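# Lift the top cup off a nested stack and place it

## Task

Remove the uppermost cup from the nested stack and stand it upright directly on the table surface, not on anything else. The remaining cups must stay nested together and standing. The result only counts if it holds without the robot supporting anything, so release the cup and move the grippers away at the end.

## Robot and tools

Robot: two arms, left_arm and right_arm, each ending in a parallel-finger gripper. They are mounted on opposite sides of the table; left_arm's base is on the +y side. The names do not match the left or right of any image.

Frame: one scene frame for everything. Origin at the table centre, +z up, table surface at z = +0.020 m. Positions are in metres; orientations are quaternions written w first (qw, qx, qy, qz). On each gripper the fingers extend along its local +x and close along its local y. The reported end_effector_position is the point between the finger pads, roughly 3 to 4 cm behind the fingertips. Printed hand positions can be slightly off, more at long reach.

Row layout (used by both motion tools): one flat list of 16 numbers covering both arms, always all 16 even if one arm stays still: left_arm x, y, z, qw, qx, qy, qz, opening, then right_arm x, y, z, qw, qx, qy, qz, opening. x, y, z and the quaternion are an absolute target pose for that gripper in the scene frame, not an offset. Opening runs from -1 to 1: +1 is fully open (0.088 m); empty fingers touch at about -0.80, and values below that close no further. Closing from fully open takes at least about 0.5 s. To hold a part, command an opening clearly below the current grip_measured; a lower value squeezes harder (limit about 34 N per pad). To keep an arm still, resend the exact pose from the last result before it stopped, plus the opening it should keep. To keep an orientation steady, reuse the same quaternion you sent, not the drifted reported one.

execute_actions(actions): a list of actions; each action is a list of up to 15 rows, each row played for one 1/30 s step. If fewer than 15 rows are given, the last row is held for the remaining steps. An empty list just returns the current state and images. A target more than 0.6 m from the gripper's current position along any of its own axes makes that action refused for both arms; a malformed action, or a first action failing this check, cancels the whole call. Every step the controller clips the commanded pose to within 70 mm and 16 degrees of the measured pose and favours position over orientation, so far targets need several actions.

move(target, speed, blocking): target is one 16-number row (absolute poses, as above). Each gripper follows a straight line from where it is; both paths finish together, lasting 0.5 to 10 s (cut off at 10 s). speed is the path top speed in m/s, 0.002 to 0.5, default 0.25; turning is capped at twice that in rad/s. The opening is sent at the start. Paths ignore obstacles and the other arm, and the gripper can lag, stray or overshoot speed, especially with a near-straight arm. Faster contact hits harder, and aiming deeper past a contact presses harder. blocking=false returns after 0.5 s while motion continues; then only wait or stop are accepted until a result shows the move ended. The result adds a "move:" line: ending such as done, off_target, moving, held (a check blocked the last step) or fault, plus limits (paced = pose was clipped; held = some steps were blocked, after which the arm may jump fast). It also gives each gripper's distance from its target.

wait(seconds): 0 to 10; lets time pass with each arm holding its last command; returns early if a running move finishes. stop(): brakes a running move (needs room; fingers keep moving). zoom_image(camera, region): enlarges region [x0, y0, x1, y1] (pixels, top-left origin, at most 504 by 504) of the latest image from cam_high, cam_low, cam_left_wrist or cam_right_wrist. show_instructions(): shows the reference images (manual page 1 etc.). finished_scene(scene): ends the given scene number after the last command is held; irreversible.

Results: a state line per arm with pose and velocities, grip_measured (measured opening on the command scale, readings off by up to about 1 mm), Joint positions (last value is the opening in metres), joint torques (include friction and offsets, not pure contact), and "Hand target" lines showing what the controller is driving toward. "pose unreachable" means a clearance check altered or blocked that arm's command. Images arrive from all four cameras, 504x504; calibration (K, distortion, T_world_to_cam) is supplied and can be off by a few degrees and millimetres.

Joint limits (rad): waist -3.054 to 3.054, shoulder 0.000 to 3.142, elbow 0.000 to 2.356, wrist pitch -1.571 to 1.571, wrist yaw -1.571 to 1.571, wrist roll -3.142 to 3.142. Load limits (N m): waist 18.2, shoulder 22.5, elbow 22.4, wrist pitch 5.92, wrist yaw 5.9, wrist roll 5.54; reaching one causes a TORQUE FAULT freezing that arm for 10 s. Holding loads heats motors: MOTOR HOT warns from 50 °C, and 95 °C triggers an OVER-TEMPERATURE FAULT and possibly power loss.

Typical order: look at images, open the gripper above the top cup, descend to grip its rim or body, close, lift straight up clear of the stack, move over free table, lower until the cup rests upright, open, then raise and retreat. Check position and tilt after each move since friction can stop the arm short or tilt it.

Avoid: dropping the cup, disturbing or toppling the lower cups, pushing anything off the table, arm-to-arm collisions, hard impacts or fast closes that crush. Random brief tugs on held parts or pushes on loose objects may occur.

Each tool is called after "Call:" as name([rows], argument=value, ...), one row to a line, values as JSON.

Reference images:

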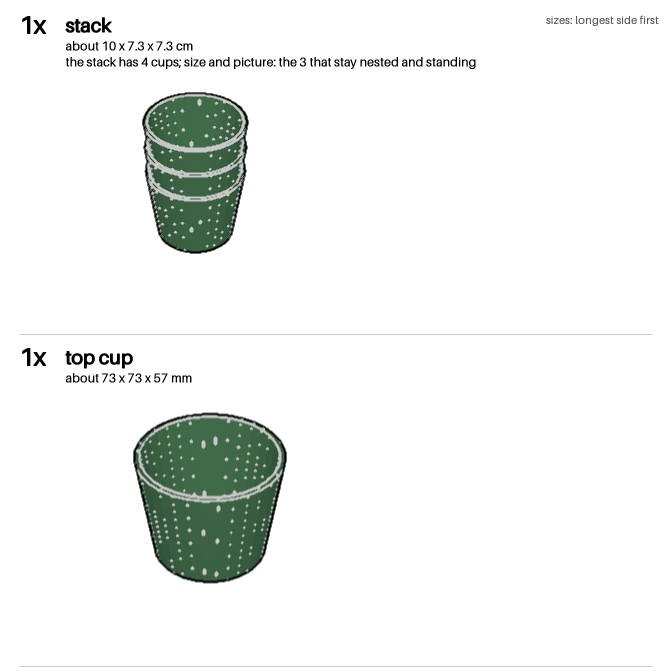

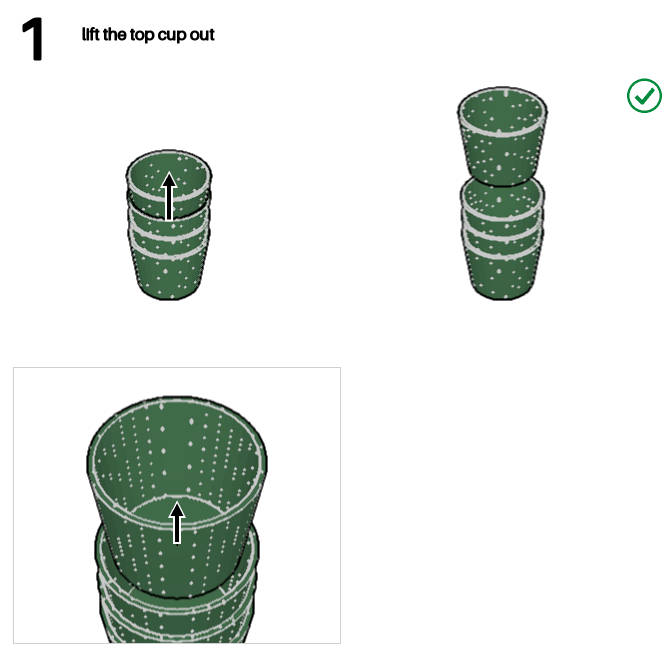

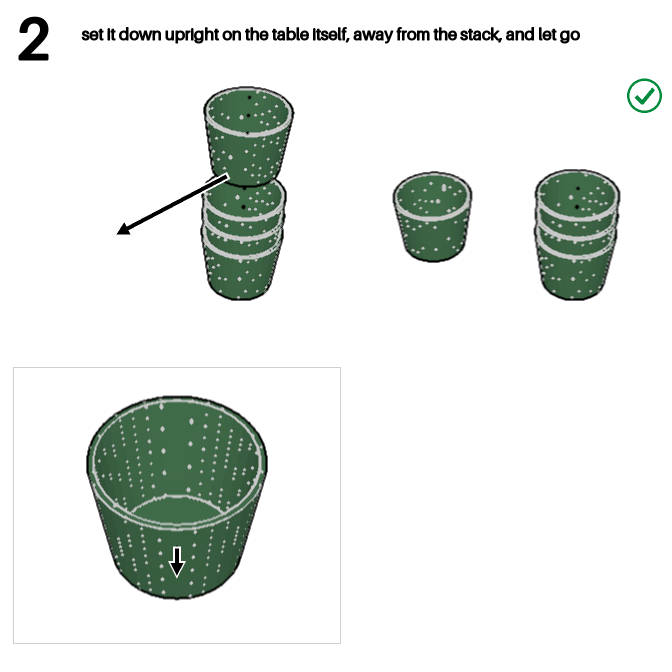

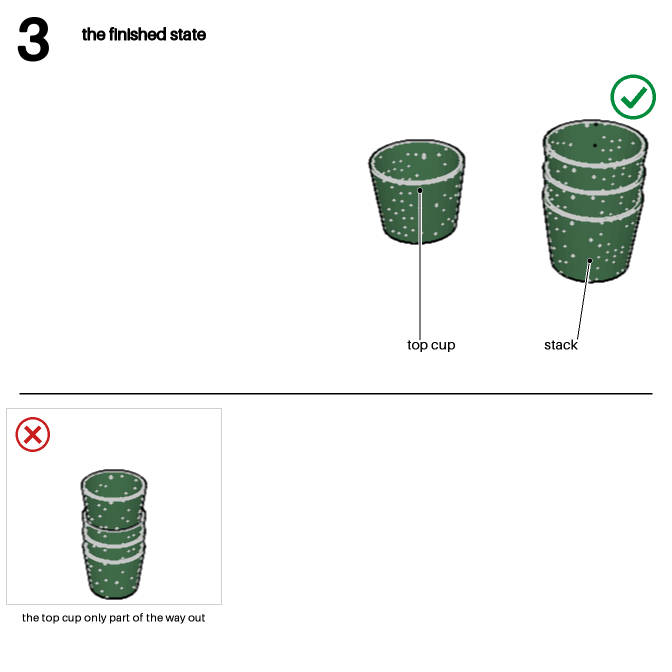

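## Session

Call:
execute_actions(actions=[])

Scene clock: 0.00 s.
left_arm: end_effector_position=(-0.0032, +0.1604, +0.4155) grip_measured=+0.992 end_effector_quat_wxyz=(+0.601, -0.013, -0.012, -0.799) end_effector_velocity=(-0.002, +0.001, -0.002) end_effector_angular_velocity=(+0.009, +0.005, -0.010) | right_arm: end_effector_position=(+0.0785, -0.1747, +0.3847) grip_measured=+1.000 end_effector_quat_wxyz=(+0.720, +0.014, -0.020, +0.694) end_effector_velocity=(-0.003, -0.000, -0.004) end_effector_angular_velocity=(-0.013, -0.022, +0.018)
Joint positions: left_arm=[-0.006  0.851  0.643  0.242 -0.     0.003  0.088] | right_arm=[ 0.001  0.849  0.653  0.244 -0.008 -0.007  0.088]
Joint velocities: left_arm=[-0.002 -0.002 -0.002 -0.007  0.007 -0.007 -0.   ] | right_arm=[-0.002 -0.002 -0.007 -0.007 -0.022 -0.022  0.   ]
Joint torques (N m, as the arm reports them, + toward a larger angle): no reading
Heat: left arm: hottest elbow 27 °C (+0.0 °C/min); right arm: hottest wrist yaw 25 °C (+0.0 °C/min).
Hand target (left_arm): -0.003, +0.160, +0.416; -0.601, +0.013, +0.012, +0.799
Hand target (right_arm): +0.078, -0.175, +0.385; +0.720, +0.014, -0.020, +0.694

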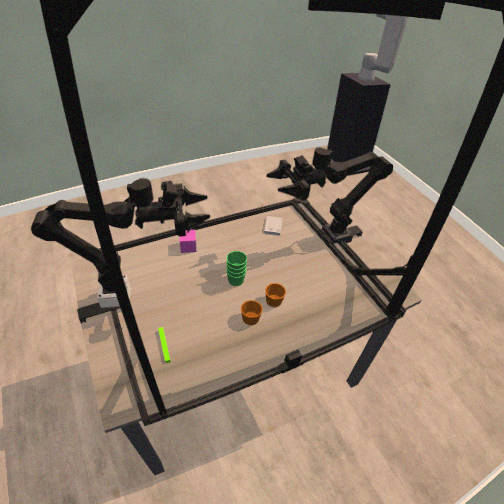

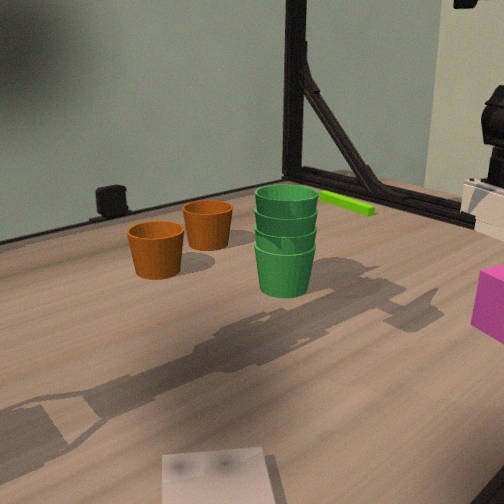

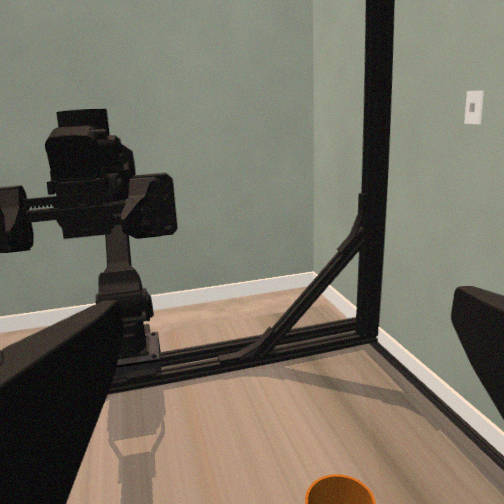

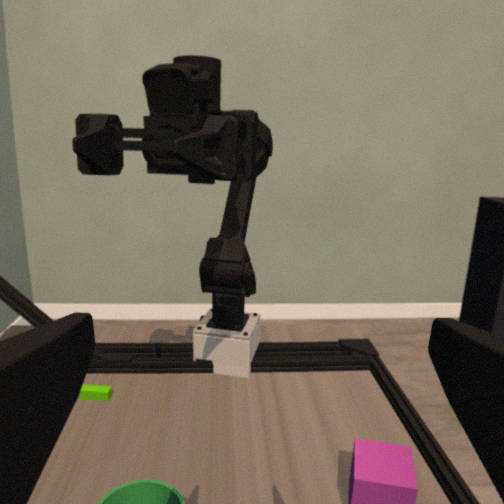

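Call:
move(target=[0.03,0.09,0.25,0.557,0.383,0.321,-0.663,1,0.0785,-0.23,0.33,0.72,0.014,-0.02,0.694,1], speed=0.4)

Scene clock: 5.83 s.
left_arm: end_effector_position=(+0.0284, +0.0969, +0.2500) grip_measured=+0.992 end_effector_quat_wxyz=(+0.553, +0.381, +0.324, -0.666) end_effector_velocity=(+0.002, -0.002, -0.001) end_effector_angular_velocity=(+0.016, -0.010, +0.028) | right_arm: end_effector_position=(+0.0782, -0.2294, +0.3341) grip_measured=+1.000 end_effector_quat_wxyz=(+0.720, +0.016, -0.023, +0.694) end_effector_velocity=(-0.003, -0.002, -0.002) end_effector_angular_velocity=(-0.002, +0.021, +0.021)
Joint positions: left_arm=[ 0.136  1.54   1.196 -0.704  0.029  0.031  0.088] | right_arm=[-0.019  0.528  0.383  0.201 -0.027 -0.007  0.088]
Joint velocities: left_arm=[-0.002  0.017  0.022 -0.022 -0.022 -0.022 -0.   ] | right_arm=[-0.002 -0.012 -0.007 -0.007 -0.022  0.022  0.   ]
Joint torques (N m, as the arm reports them, + toward a larger angle): left_arm=[ 0.31 -5.36  7.97  1.1  -0.22  0.16] | right_arm=[-0.47 -0.57  6.41  1.64 -0.17  0.03]
Heat: left arm: hottest elbow 28 °C (+10.3 °C/min); right arm: hottest elbow 25 °C (+0.0 °C/min).
Hand target (left_arm): +0.030, +0.093, +0.251; +0.555, +0.383, +0.322, -0.665
Hand target (right_arm): +0.079, -0.230, +0.330; +0.720, +0.014, -0.020, +0.694
Off the commanded pose (left_arm): 0.007 m, 1 deg.
Off the commanded pose (right_arm): 0.004 m, 0 deg.
move: done
camera_calibration (this result's frames):
cam_left_wrist: T_world_to_cam=[[-0.976488, 0.215181, -0.0129679, 0.0207708], [0.214324, 0.962617, -0.165629, -0.0303525], [-0.0231571, -0.164514, -0.986103, 0.344004], [0, 0, 0, 1]] pos_world=[0.0347538, 0.0813417, 0.334465]
cam_right_wrist: T_world_to_cam=[[0.995636, -0.0845448, 0.0395052, -0.107928], [0.017928, -0.242157, -0.970071, 0.298802], [0.091581, 0.966546, -0.239585, 0.372084], [0, 0, 0, 1]] pos_world=[0.0680247, -0.296404, 0.383269]

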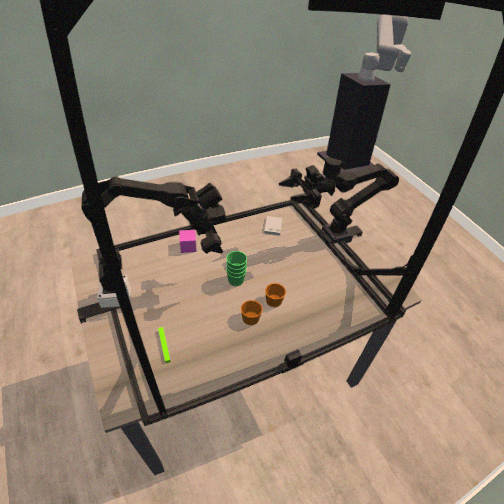

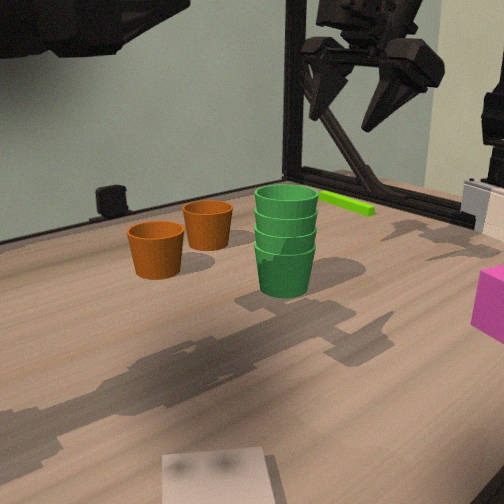

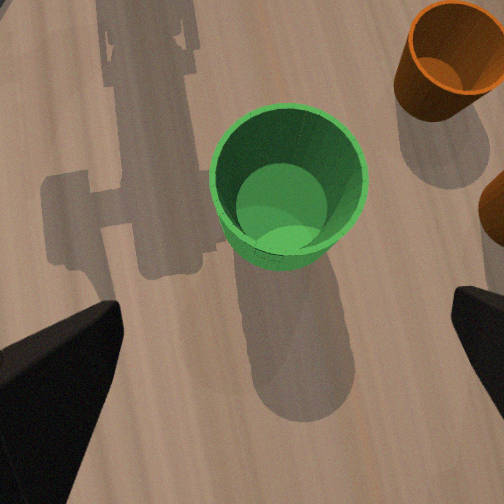

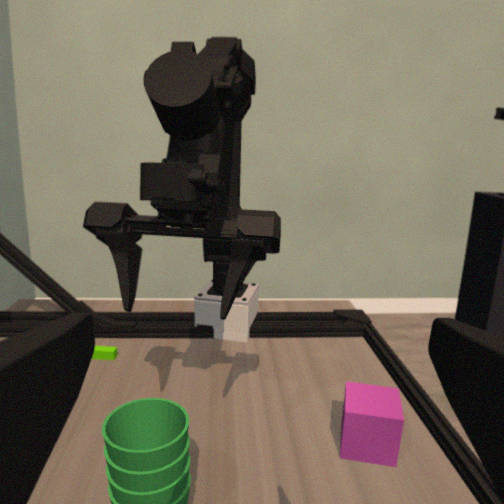

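Call:
move(target=[0.046,0.025,0.19,0.529,0.344,0.367,-0.684,-0.1,0.0785,-0.23,0.33,0.72,0.014,-0.02,0.694,1])

Scene clock: 11.07 s.
left_arm: end_effector_position=(+0.0444, +0.0298, +0.1901) grip_measured=-0.100 end_effector_quat_wxyz=(+0.529, +0.345, +0.368, -0.682) end_effector_velocity=(+0.000, +0.002, -0.011) end_effector_angular_velocity=(+0.033, -0.004, +0.007) | right_arm: end_effector_position=(+0.0782, -0.2297, +0.3340) grip_measured=+1.000 end_effector_quat_wxyz=(+0.720, +0.016, -0.023, +0.694) end_effector_velocity=(+0.002, +0.000, -0.000) end_effector_angular_velocity=(+0.002, -0.007, -0.010)
Joint positions: left_arm=[ 0.249  1.844  1.296 -0.521  0.191  0.06   0.034] | right_arm=[-0.019  0.526  0.382  0.2   -0.027 -0.007  0.088]
Joint velocities: left_arm=[-0.002  0.022 -0.002 -0.007 -0.007 -0.007 -0.   ] | right_arm=[-0.002  0.002 -0.002  0.007  0.007 -0.007  0.   ]
Joint torques (N m, as the arm reports them, + toward a larger angle): left_arm=[ 0.22 -7.24  7.68  1.4   0.31  0.17] | right_arm=[-0.37 -0.63  6.52  1.59 -0.17  0.04]
Heat: left arm: hottest elbow 29 °C (+10.8 °C/min); right arm: hottest elbow 26 °C (+5.4 °C/min).
Hand target (left_arm): +0.045, +0.025, +0.190; +0.529, +0.343, +0.367, -0.684
Hand target (right_arm): +0.078, -0.230, +0.330; +0.720, +0.014, -0.020, +0.694
Off the commanded pose (left_arm): 0.005 m, 0 deg.
Off the commanded pose (right_arm): 0.004 m, 0 deg.
move: done
camera_calibration (this result's frames):
cam_left_wrist: T_world_to_cam=[[-0.971834, 0.205781, 0.114858, 0.0258181], [0.185787, 0.96884, -0.163805, 0.0215861], [-0.144988, -0.137852, -0.979783, 0.277662], [0, 0, 0, 1]] pos_world=[0.061338, 0.01205, 0.272619]
cam_right_wrist: T_world_to_cam=[[0.995635, -0.0845599, 0.0394974, -0.107932], [0.0179518, -0.241788, -0.970163, 0.298784], [0.0915869, 0.966638, -0.239214, 0.372242], [0, 0, 0, 1]] pos_world=[0.0680051, -0.296708, 0.383178]

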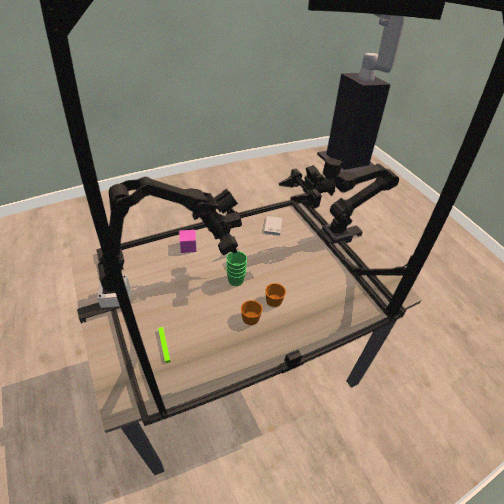

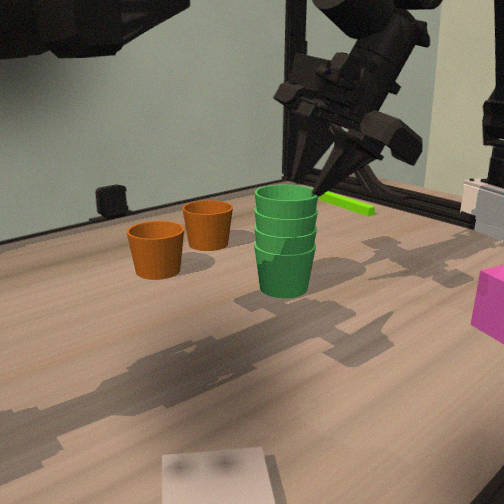

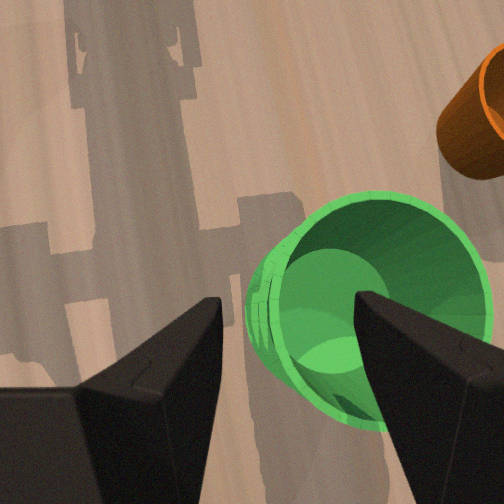

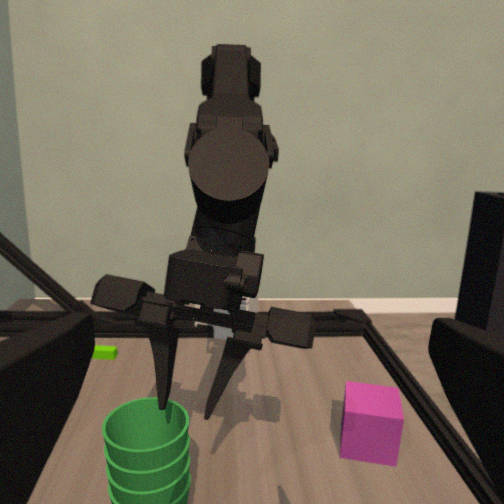

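Call:
move(target=[0.042,0.021,0.156,0.529,0.344,0.367,-0.684,-0.4,0.0785,-0.23,0.33,0.72,0.014,-0.02,0.694,1], speed=0.1)

Call:
zoom_image(camera="cam_low", region=[220,140,380,300])

Scene clock: 13.93 s.
left_arm: end_effector_position=(+0.0436, +0.0194, +0.1633) grip_measured=-0.400 end_effector_quat_wxyz=(+0.532, +0.340, +0.361, -0.686) end_effector_velocity=(+0.002, -0.004, +0.002) end_effector_angular_velocity=(-0.021, -0.015, +0.015) | right_arm: end_effector_position=(+0.0782, -0.2297, +0.3338) grip_measured=+1.000 end_effector_quat_wxyz=(+0.720, +0.016, -0.023, +0.694) end_effector_velocity=(-0.003, -0.000, -0.002) end_effector_angular_velocity=(-0.007, +0.007, +0.020)
Joint positions: left_arm=[ 0.248  1.906  1.256 -0.398  0.191  0.06   0.019] | right_arm=[-0.019  0.526  0.382  0.199 -0.028 -0.007  0.088]
Joint velocities: left_arm=[-0.002 -0.002 -0.002  0.022 -0.022 -0.007 -0.   ] | right_arm=[-0.002 -0.002 -0.002 -0.007 -0.022  0.007  0.   ]
Joint torques (N m, as the arm reports them, + toward a larger angle): left_arm=[-0.34 -7.52  5.27  1.39  0.06 -0.1 ] | right_arm=[-0.46 -0.65  6.54  1.62 -0.14  0.02]
Heat: left arm: hottest elbow 29 °C (+8.6 °C/min); right arm: hottest elbow 26 °C (+4.3 °C/min).
Hand target (left_arm): +0.042, +0.021, +0.156; +0.529, +0.344, +0.367, -0.684
Hand target (right_arm): +0.079, -0.230, +0.330; +0.720, +0.014, -0.020, +0.694
Off the commanded pose (left_arm): 0.008 m, 1 deg.
Off the commanded pose (right_arm): 0.004 m, 0 deg.
move: done
camera_calibration (this result's frames):
cam_left_wrist: T_world_to_cam=[[-0.971457, 0.209404, 0.111447, 0.0306965], [0.186921, 0.965014, -0.183874, 0.0307838], [-0.146051, -0.157794, -0.976612, 0.24978], [0, 0, 0, 1]] pos_world=[0.0605468, 0.0032789, 0.246177]
cam_right_wrist: T_world_to_cam=[[0.995636, -0.0845303, 0.0395341, -0.107969], [0.0179246, -0.242528, -0.969979, 0.298304], [0.0915807, 0.966455, -0.239954, 0.372366], [0, 0, 0, 1]] pos_world=[0.0680496, -0.296654, 0.382968]

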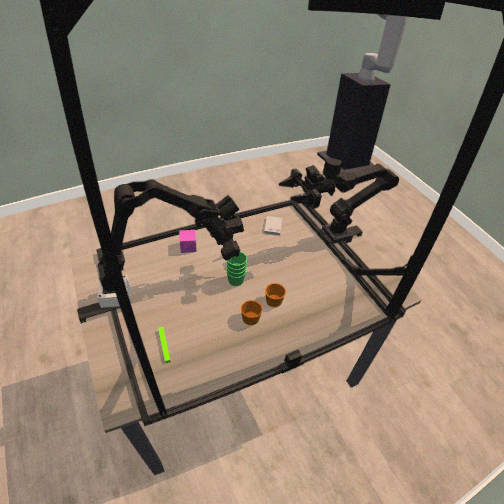

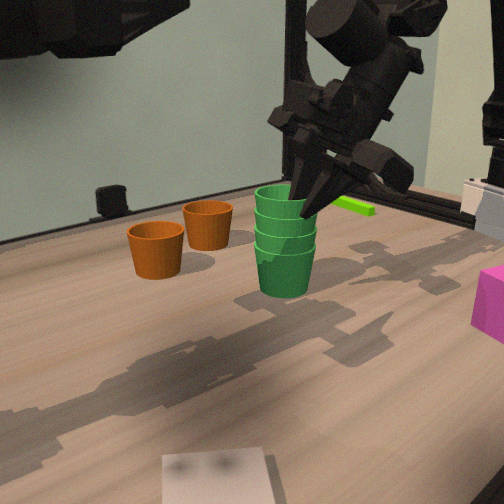

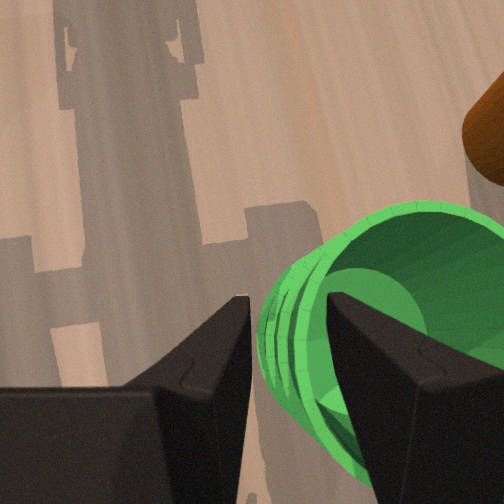

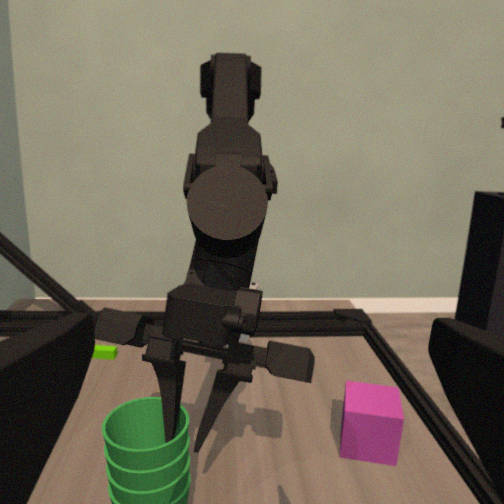

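Region (220, 140, 380, 300) of cam_low's 504x504 image, scaled by 3.150, with more detail than that image has.

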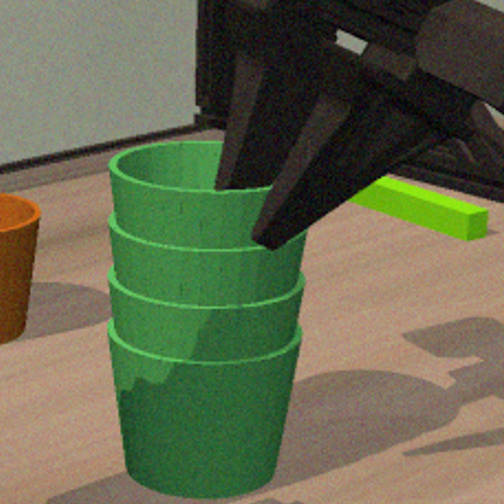

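Depth is sufficient. Shift slightly in -x and narrow.

Call:
move(target=[0.037,0.021,0.161,0.529,0.344,0.367,-0.684,-0.6,0.0785,-0.23,0.33,0.72,0.014,-0.02,0.694,1], speed=0.05)

Call:
zoom_image(camera="cam_low", region=[220,140,380,300])

Scene clock: 16.60 s.
left_arm: end_effector_position=(+0.0386, +0.0218, +0.1619) grip_measured=-0.599 end_effector_quat_wxyz=(+0.529, +0.343, +0.366, -0.685) end_effector_velocity=(+0.000, +0.003, -0.000) end_effector_angular_velocity=(+0.012, +0.004, +0.020) | right_arm: end_effector_position=(+0.0782, -0.2297, +0.3336) grip_measured=+1.000 end_effector_quat_wxyz=(+0.720, +0.016, -0.023, +0.694) end_effector_velocity=(-0.000, -0.000, -0.004) end_effector_angular_velocity=(-0.012, +0.008, +0.005)
Joint positions: left_arm=[ 0.236  1.907  1.256 -0.408  0.188  0.048  0.01 ] | right_arm=[-0.019  0.526  0.381  0.199 -0.028 -0.007  0.088]
Joint velocities: left_arm=[-0.002 -0.007 -0.007 -0.007 -0.007 -0.022 -0.   ] | right_arm=[-0.002 -0.002 -0.007 -0.007 -0.007  0.007  0.   ]
Joint torques (N m, as the arm reports them, + toward a larger angle): left_arm=[-0.42 -8.27  6.51  1.04 -0.09 -0.1 ] | right_arm=[-0.46 -0.62  6.55  1.63 -0.12  0.02]
Heat: left arm: hottest elbow 29 °C (+7.2 °C/min); right arm: hottest elbow 27 °C (+7.2 °C/min).
Hand target (left_arm): +0.037, +0.021, +0.161; +0.529, +0.344, +0.367, -0.684
Hand target (right_arm): +0.078, -0.230, +0.330; +0.720, +0.014, -0.020, +0.694
Off the commanded pose (left_arm): 0.002 m, 0 deg.
Off the commanded pose (right_arm): 0.004 m, 0 deg.
move: done
camera_calibration (this result's frames):
cam_left_wrist: T_world_to_cam=[[-0.970905, 0.208968, 0.116943, 0.0246355], [0.187505, 0.967172, -0.171526, 0.0270184], [-0.148948, -0.144608, -0.978214, 0.248071], [0, 0, 0, 1]] pos_world=[0.0558023, 0.00459352, 0.24442]
cam_right_wrist: T_world_to_cam=[[0.995637, -0.0845153, 0.0395418, -0.107961], [0.0179006, -0.242897, -0.969887, 0.29802], [0.0915748, 0.966363, -0.240324, 0.372412], [0, 0, 0, 1]] pos_world=[0.0680517, -0.296622, 0.382815]

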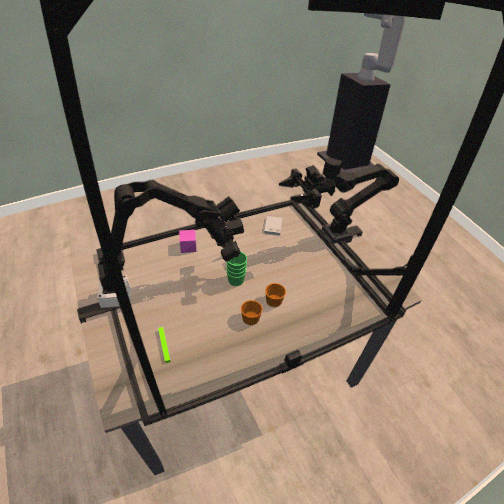

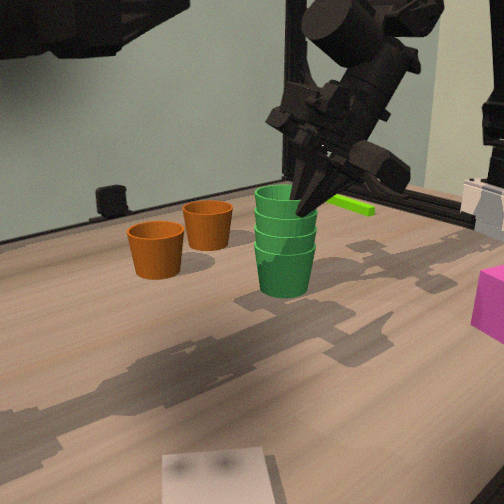

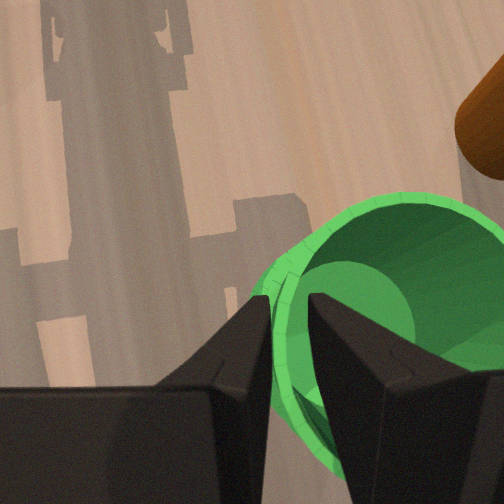

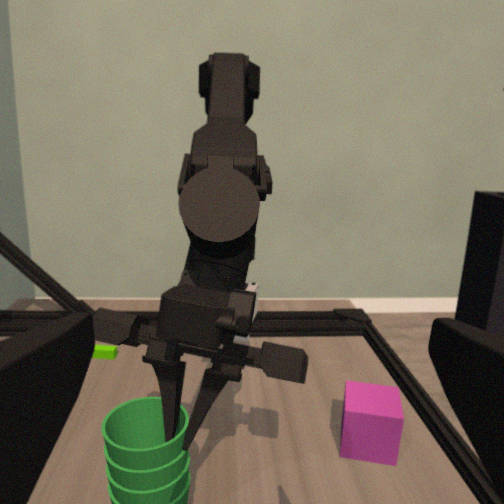

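Region (220, 140, 380, 300) of cam_low's 504x504 image, scaled by 3.150, with more detail than that image has.

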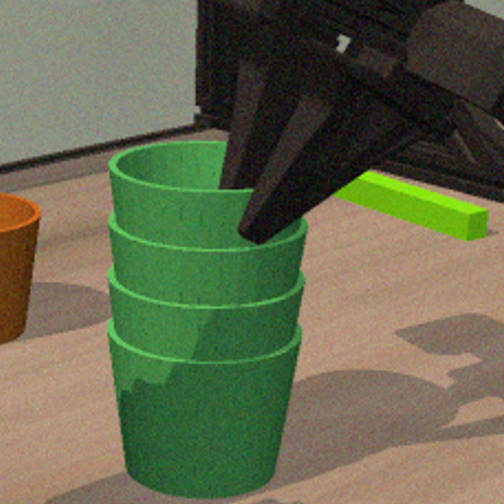

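Call:
move(target=[0.04,0.021,0.163,0.529,0.344,0.367,-0.684,-1,0.0785,-0.23,0.33,0.72,0.014,-0.02,0.694,1])

Call:
move(target=[0.04,0.021,0.182,0.529,0.344,0.367,-0.684,-1,0.0785,-0.23,0.33,0.72,0.014,-0.02,0.694,1], speed=0.04)

Scene clock: 18.87 s.
left_arm: end_effector_position=(+0.0389, +0.0231, +0.1609) grip_measured=-0.703 end_effector_quat_wxyz=(+0.528, +0.345, +0.369, -0.683) end_effector_velocity=(+0.000, +0.005, -0.002) end_effector_angular_velocity=(+0.023, -0.004, +0.007) | right_arm: end_effector_position=(+0.0782, -0.2297, +0.3333) grip_measured=+1.000 end_effector_quat_wxyz=(+0.720, +0.016, -0.023, +0.694) end_effector_velocity=(+0.002, +0.001, -0.007) end_effector_angular_velocity=(-0.027, -0.005, -0.010)
Joint positions: left_arm=[ 0.236  1.907  1.256 -0.416  0.187  0.048  0.005] | right_arm=[-0.019  0.526  0.381  0.199 -0.028 -0.007  0.088]
Joint velocities: left_arm=[-0.002 -0.002 -0.002 -0.022 -0.007 -0.007 -0.   ] | right_arm=[-0.002  0.002 -0.002 -0.022  0.007 -0.007  0.   ]
Joint torques (N m, as the arm reports them, + toward a larger angle): left_arm=[ 0.21 -8.62  6.97  0.91  0.14  0.17] | right_arm=[-0.36 -0.59  6.72  1.62 -0.12  0.04]
Heat: left arm: hottest elbow 30 °C (+9.5 °C/min); right arm: hottest elbow 27 °C (+6.4 °C/min).
Hand target (left_arm): +0.040, +0.021, +0.163; +0.529, +0.344, +0.367, -0.684
Hand target (right_arm): +0.078, -0.230, +0.330; +0.720, +0.014, -0.020, +0.694
Off the commanded pose (left_arm): 0.003 m, 0 deg.
Off the commanded pose (right_arm): 0.003 m, 0 deg.
move: done
camera_calibration (this result's frames):
cam_left_wrist: T_world_to_cam=[[-0.971298, 0.207034, 0.117121, 0.0247683], [0.186714, 0.968654, -0.16385, 0.0242578], [-0.147372, -0.137279, -0.979508, 0.247348], [0, 0, 0, 1]] pos_world=[0.0559802, 0.00533033, 0.243353]
cam_right_wrist: T_world_to_cam=[[0.995639, -0.0844851, 0.039557, -0.107949], [0.0178528, -0.243635, -0.969703, 0.297543], [0.091563, 0.96618, -0.241065, 0.372537], [0, 0, 0, 1]] pos_world=[0.0680553, -0.296566, 0.382604]

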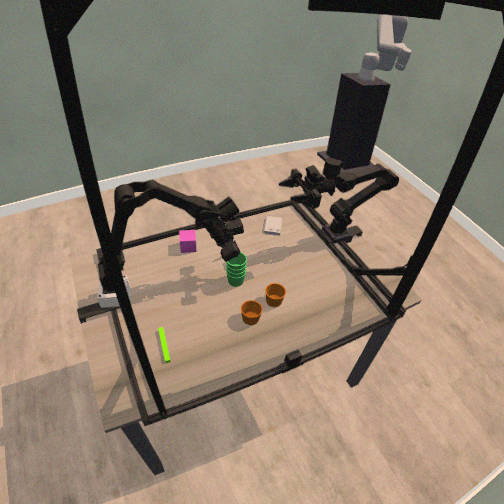

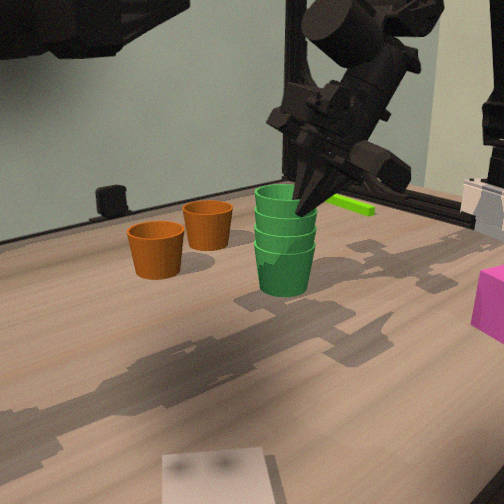

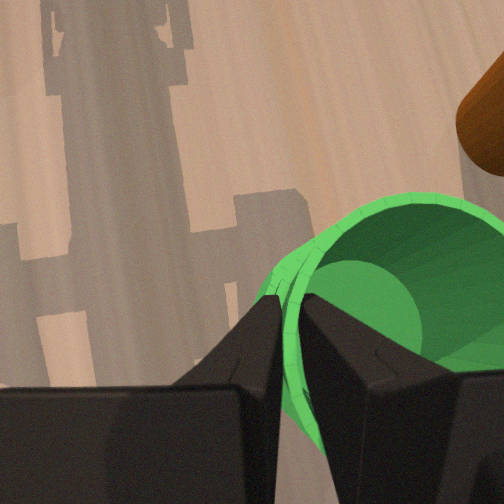

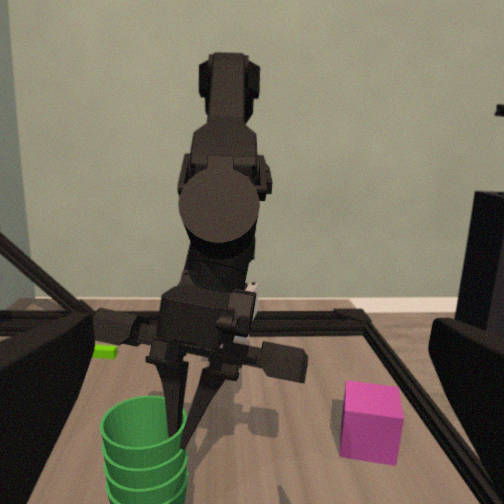

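Scene clock: 19.80 s.
left_arm: end_effector_position=(+0.0390, +0.0258, +0.1686) grip_measured=-0.704 end_effector_quat_wxyz=(+0.523, +0.353, +0.378, -0.677) end_effector_velocity=(+0.000, +0.003, -0.001) end_effector_angular_velocity=(+0.018, -0.004, +0.007) | right_arm: end_effector_position=(+0.0782, -0.2297, +0.3334) grip_measured=+1.000 end_effector_quat_wxyz=(+0.720, +0.016, -0.023, +0.694) end_effector_velocity=(-0.000, -0.000, -0.001) end_effector_angular_velocity=(+0.002, -0.008, +0.004)
Joint positions: left_arm=[ 0.236  1.902  1.295 -0.489  0.187  0.048  0.005] | right_arm=[-0.019  0.526  0.381  0.199 -0.028 -0.007  0.088]
Joint velocities: left_arm=[-0.002 -0.002  0.002 -0.022 -0.007 -0.007 -0.   ] | right_arm=[-0.002 -0.002 -0.007  0.007 -0.007 -0.007  0.   ]
Joint torques (N m, as the arm reports them, + toward a larger angle): left_arm=[  0.21 -11.1    7.62   1.08   0.13   0.17] | right_arm=[-0.44 -0.61  6.51  1.66 -0.13  0.03]
Heat: left arm: hottest elbow 30 °C (+9.1 °C/min); right arm: hottest elbow 27 °C (+6.1 °C/min).
Hand target (left_arm): +0.040, +0.021, +0.182; +0.529, +0.344, +0.367, -0.684
Hand target (right_arm): +0.078, -0.230, +0.330; +0.720, +0.014, -0.020, +0.694
Off the commanded pose (left_arm): 0.014 m, 2 deg.
Off the commanded pose (right_arm): 0.003 m, 0 deg.
move: off_target (left_arm)
camera_calibration (this result's frames):
cam_left_wrist: T_world_to_cam=[[-0.971437, 0.203525, 0.122014, 0.0226958], [0.186888, 0.973042, -0.135135, 0.0179931], [-0.146229, -0.108472, -0.983286, 0.255107], [0, 0, 0, 1]] pos_world=[0.0559888, 0.00554481, 0.250505]
cam_right_wrist: T_world_to_cam=[[0.995638, -0.0845002, 0.0395494, -0.107954], [0.0178767, -0.243266, -0.969795, 0.29773], [0.0915689, 0.966272, -0.240694, 0.372519], [0, 0, 0, 1]] pos_world=[0.0680499, -0.296649, 0.38267]

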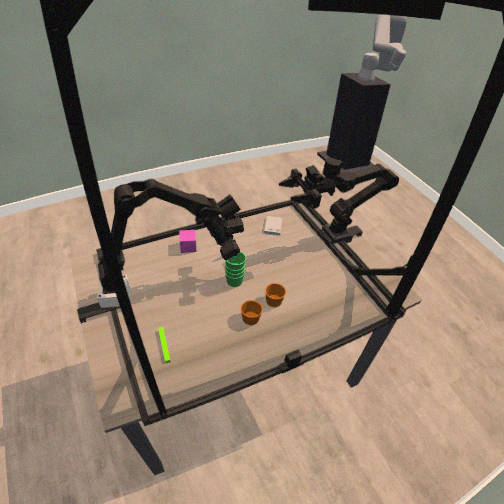

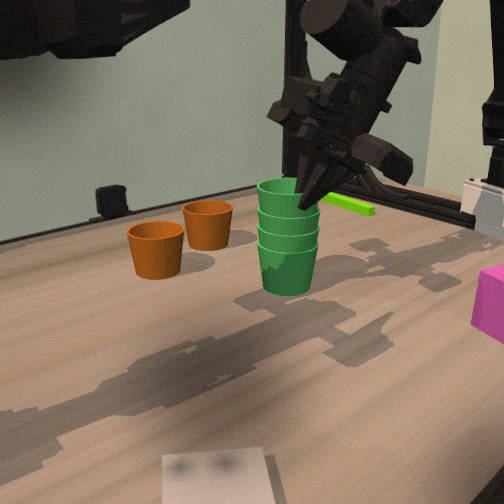

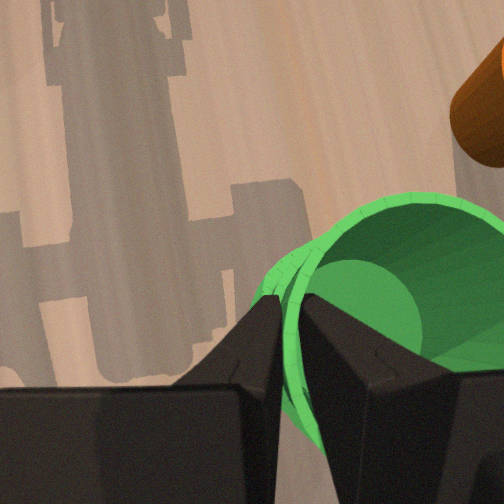

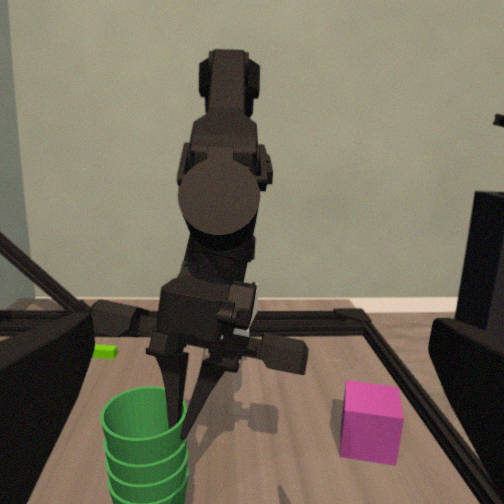

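Separating.

Call:
move(target=[0.04,0.022,0.23,0.529,0.344,0.367,-0.684,-1,0.0785,-0.23,0.33,0.72,0.014,-0.02,0.694,1], speed=0.06)

Scene clock: 22.30 s.
left_arm: end_effector_position=(+0.0390, +0.0251, +0.2164) grip_measured=-0.705 end_effector_quat_wxyz=(+0.523, +0.353, +0.378, -0.677) end_effector_velocity=(-0.002, +0.005, -0.002) end_effector_angular_velocity=(+0.021, +0.002, -0.012) | right_arm: end_effector_position=(+0.0782, -0.2297, +0.3333) grip_measured=+1.000 end_effector_quat_wxyz=(+0.720, +0.016, -0.023, +0.694) end_effector_velocity=(-0.000, -0.000, -0.002) end_effector_angular_velocity=(-0.007, +0.007, +0.005)
Joint positions: left_arm=[ 0.236  1.855  1.429 -0.67   0.187  0.048  0.004] | right_arm=[-0.019  0.526  0.381  0.199 -0.028 -0.007  0.088]
Joint velocities: left_arm=[-0.002 -0.002 -0.002 -0.022  0.007  0.007 -0.   ] | right_arm=[-0.002 -0.002 -0.002 -0.007 -0.007  0.007  0.   ]
Joint torques (N m, as the arm reports them, + toward a larger angle): left_arm=[  0.18 -10.87   7.98   1.09   0.12   0.16] | right_arm=[-0.38 -0.51  6.61  1.66 -0.1   0.05]
Heat: left arm: hottest elbow 30 °C (+8.1 °C/min); right arm: hottest elbow 27 °C (+5.4 °C/min).
Hand target (left_arm): +0.040, +0.022, +0.230; +0.529, +0.344, +0.367, -0.684
Hand target (right_arm): +0.078, -0.230, +0.330; +0.720, +0.014, -0.020, +0.694
Off the commanded pose (left_arm): 0.014 m, 2 deg.
Off the commanded pose (right_arm): 0.003 m, 0 deg.
move: off_target (left_arm)
camera_calibration (this result's frames):
cam_left_wrist: T_world_to_cam=[[-0.971435, 0.203571, 0.121952, 0.0169803], [0.186886, 0.972991, -0.135509, 0.0251776], [-0.146243, -0.108847, -0.983242, 0.302059], [0, 0, 0, 1]] pos_world=[0.0559641, 0.00492397, 0.298338]
cam_right_wrist: T_world_to_cam=[[0.995639, -0.0844851, 0.039557, -0.107946], [0.0178528, -0.243635, -0.969703, 0.297447], [0.091563, 0.96618, -0.241065, 0.372565], [0, 0, 0, 1]] pos_world=[0.068052, -0.296617, 0.382517]

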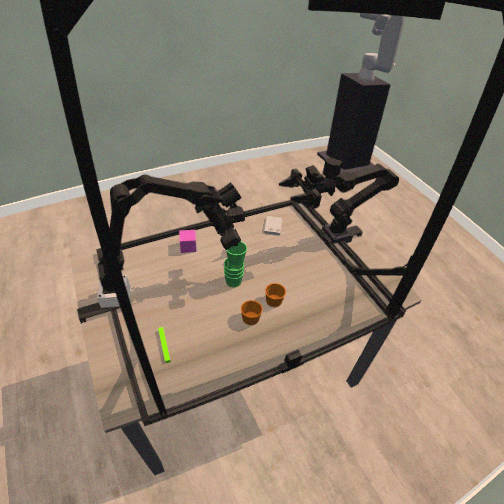

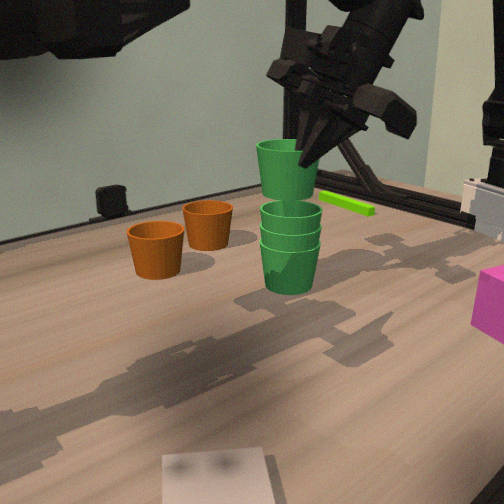

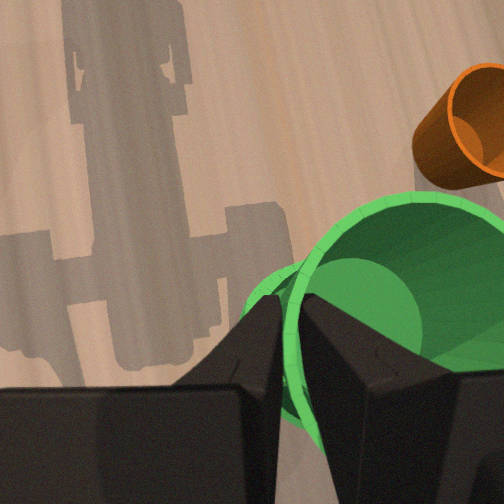

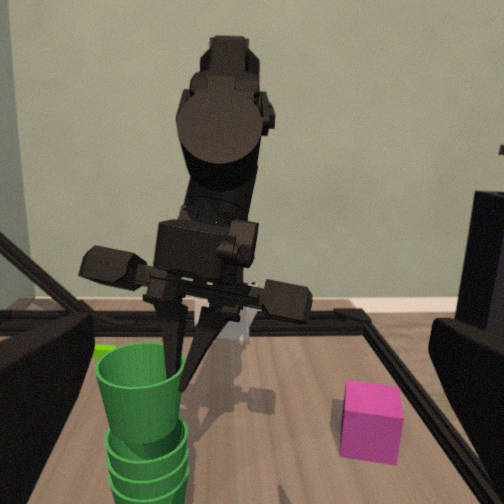

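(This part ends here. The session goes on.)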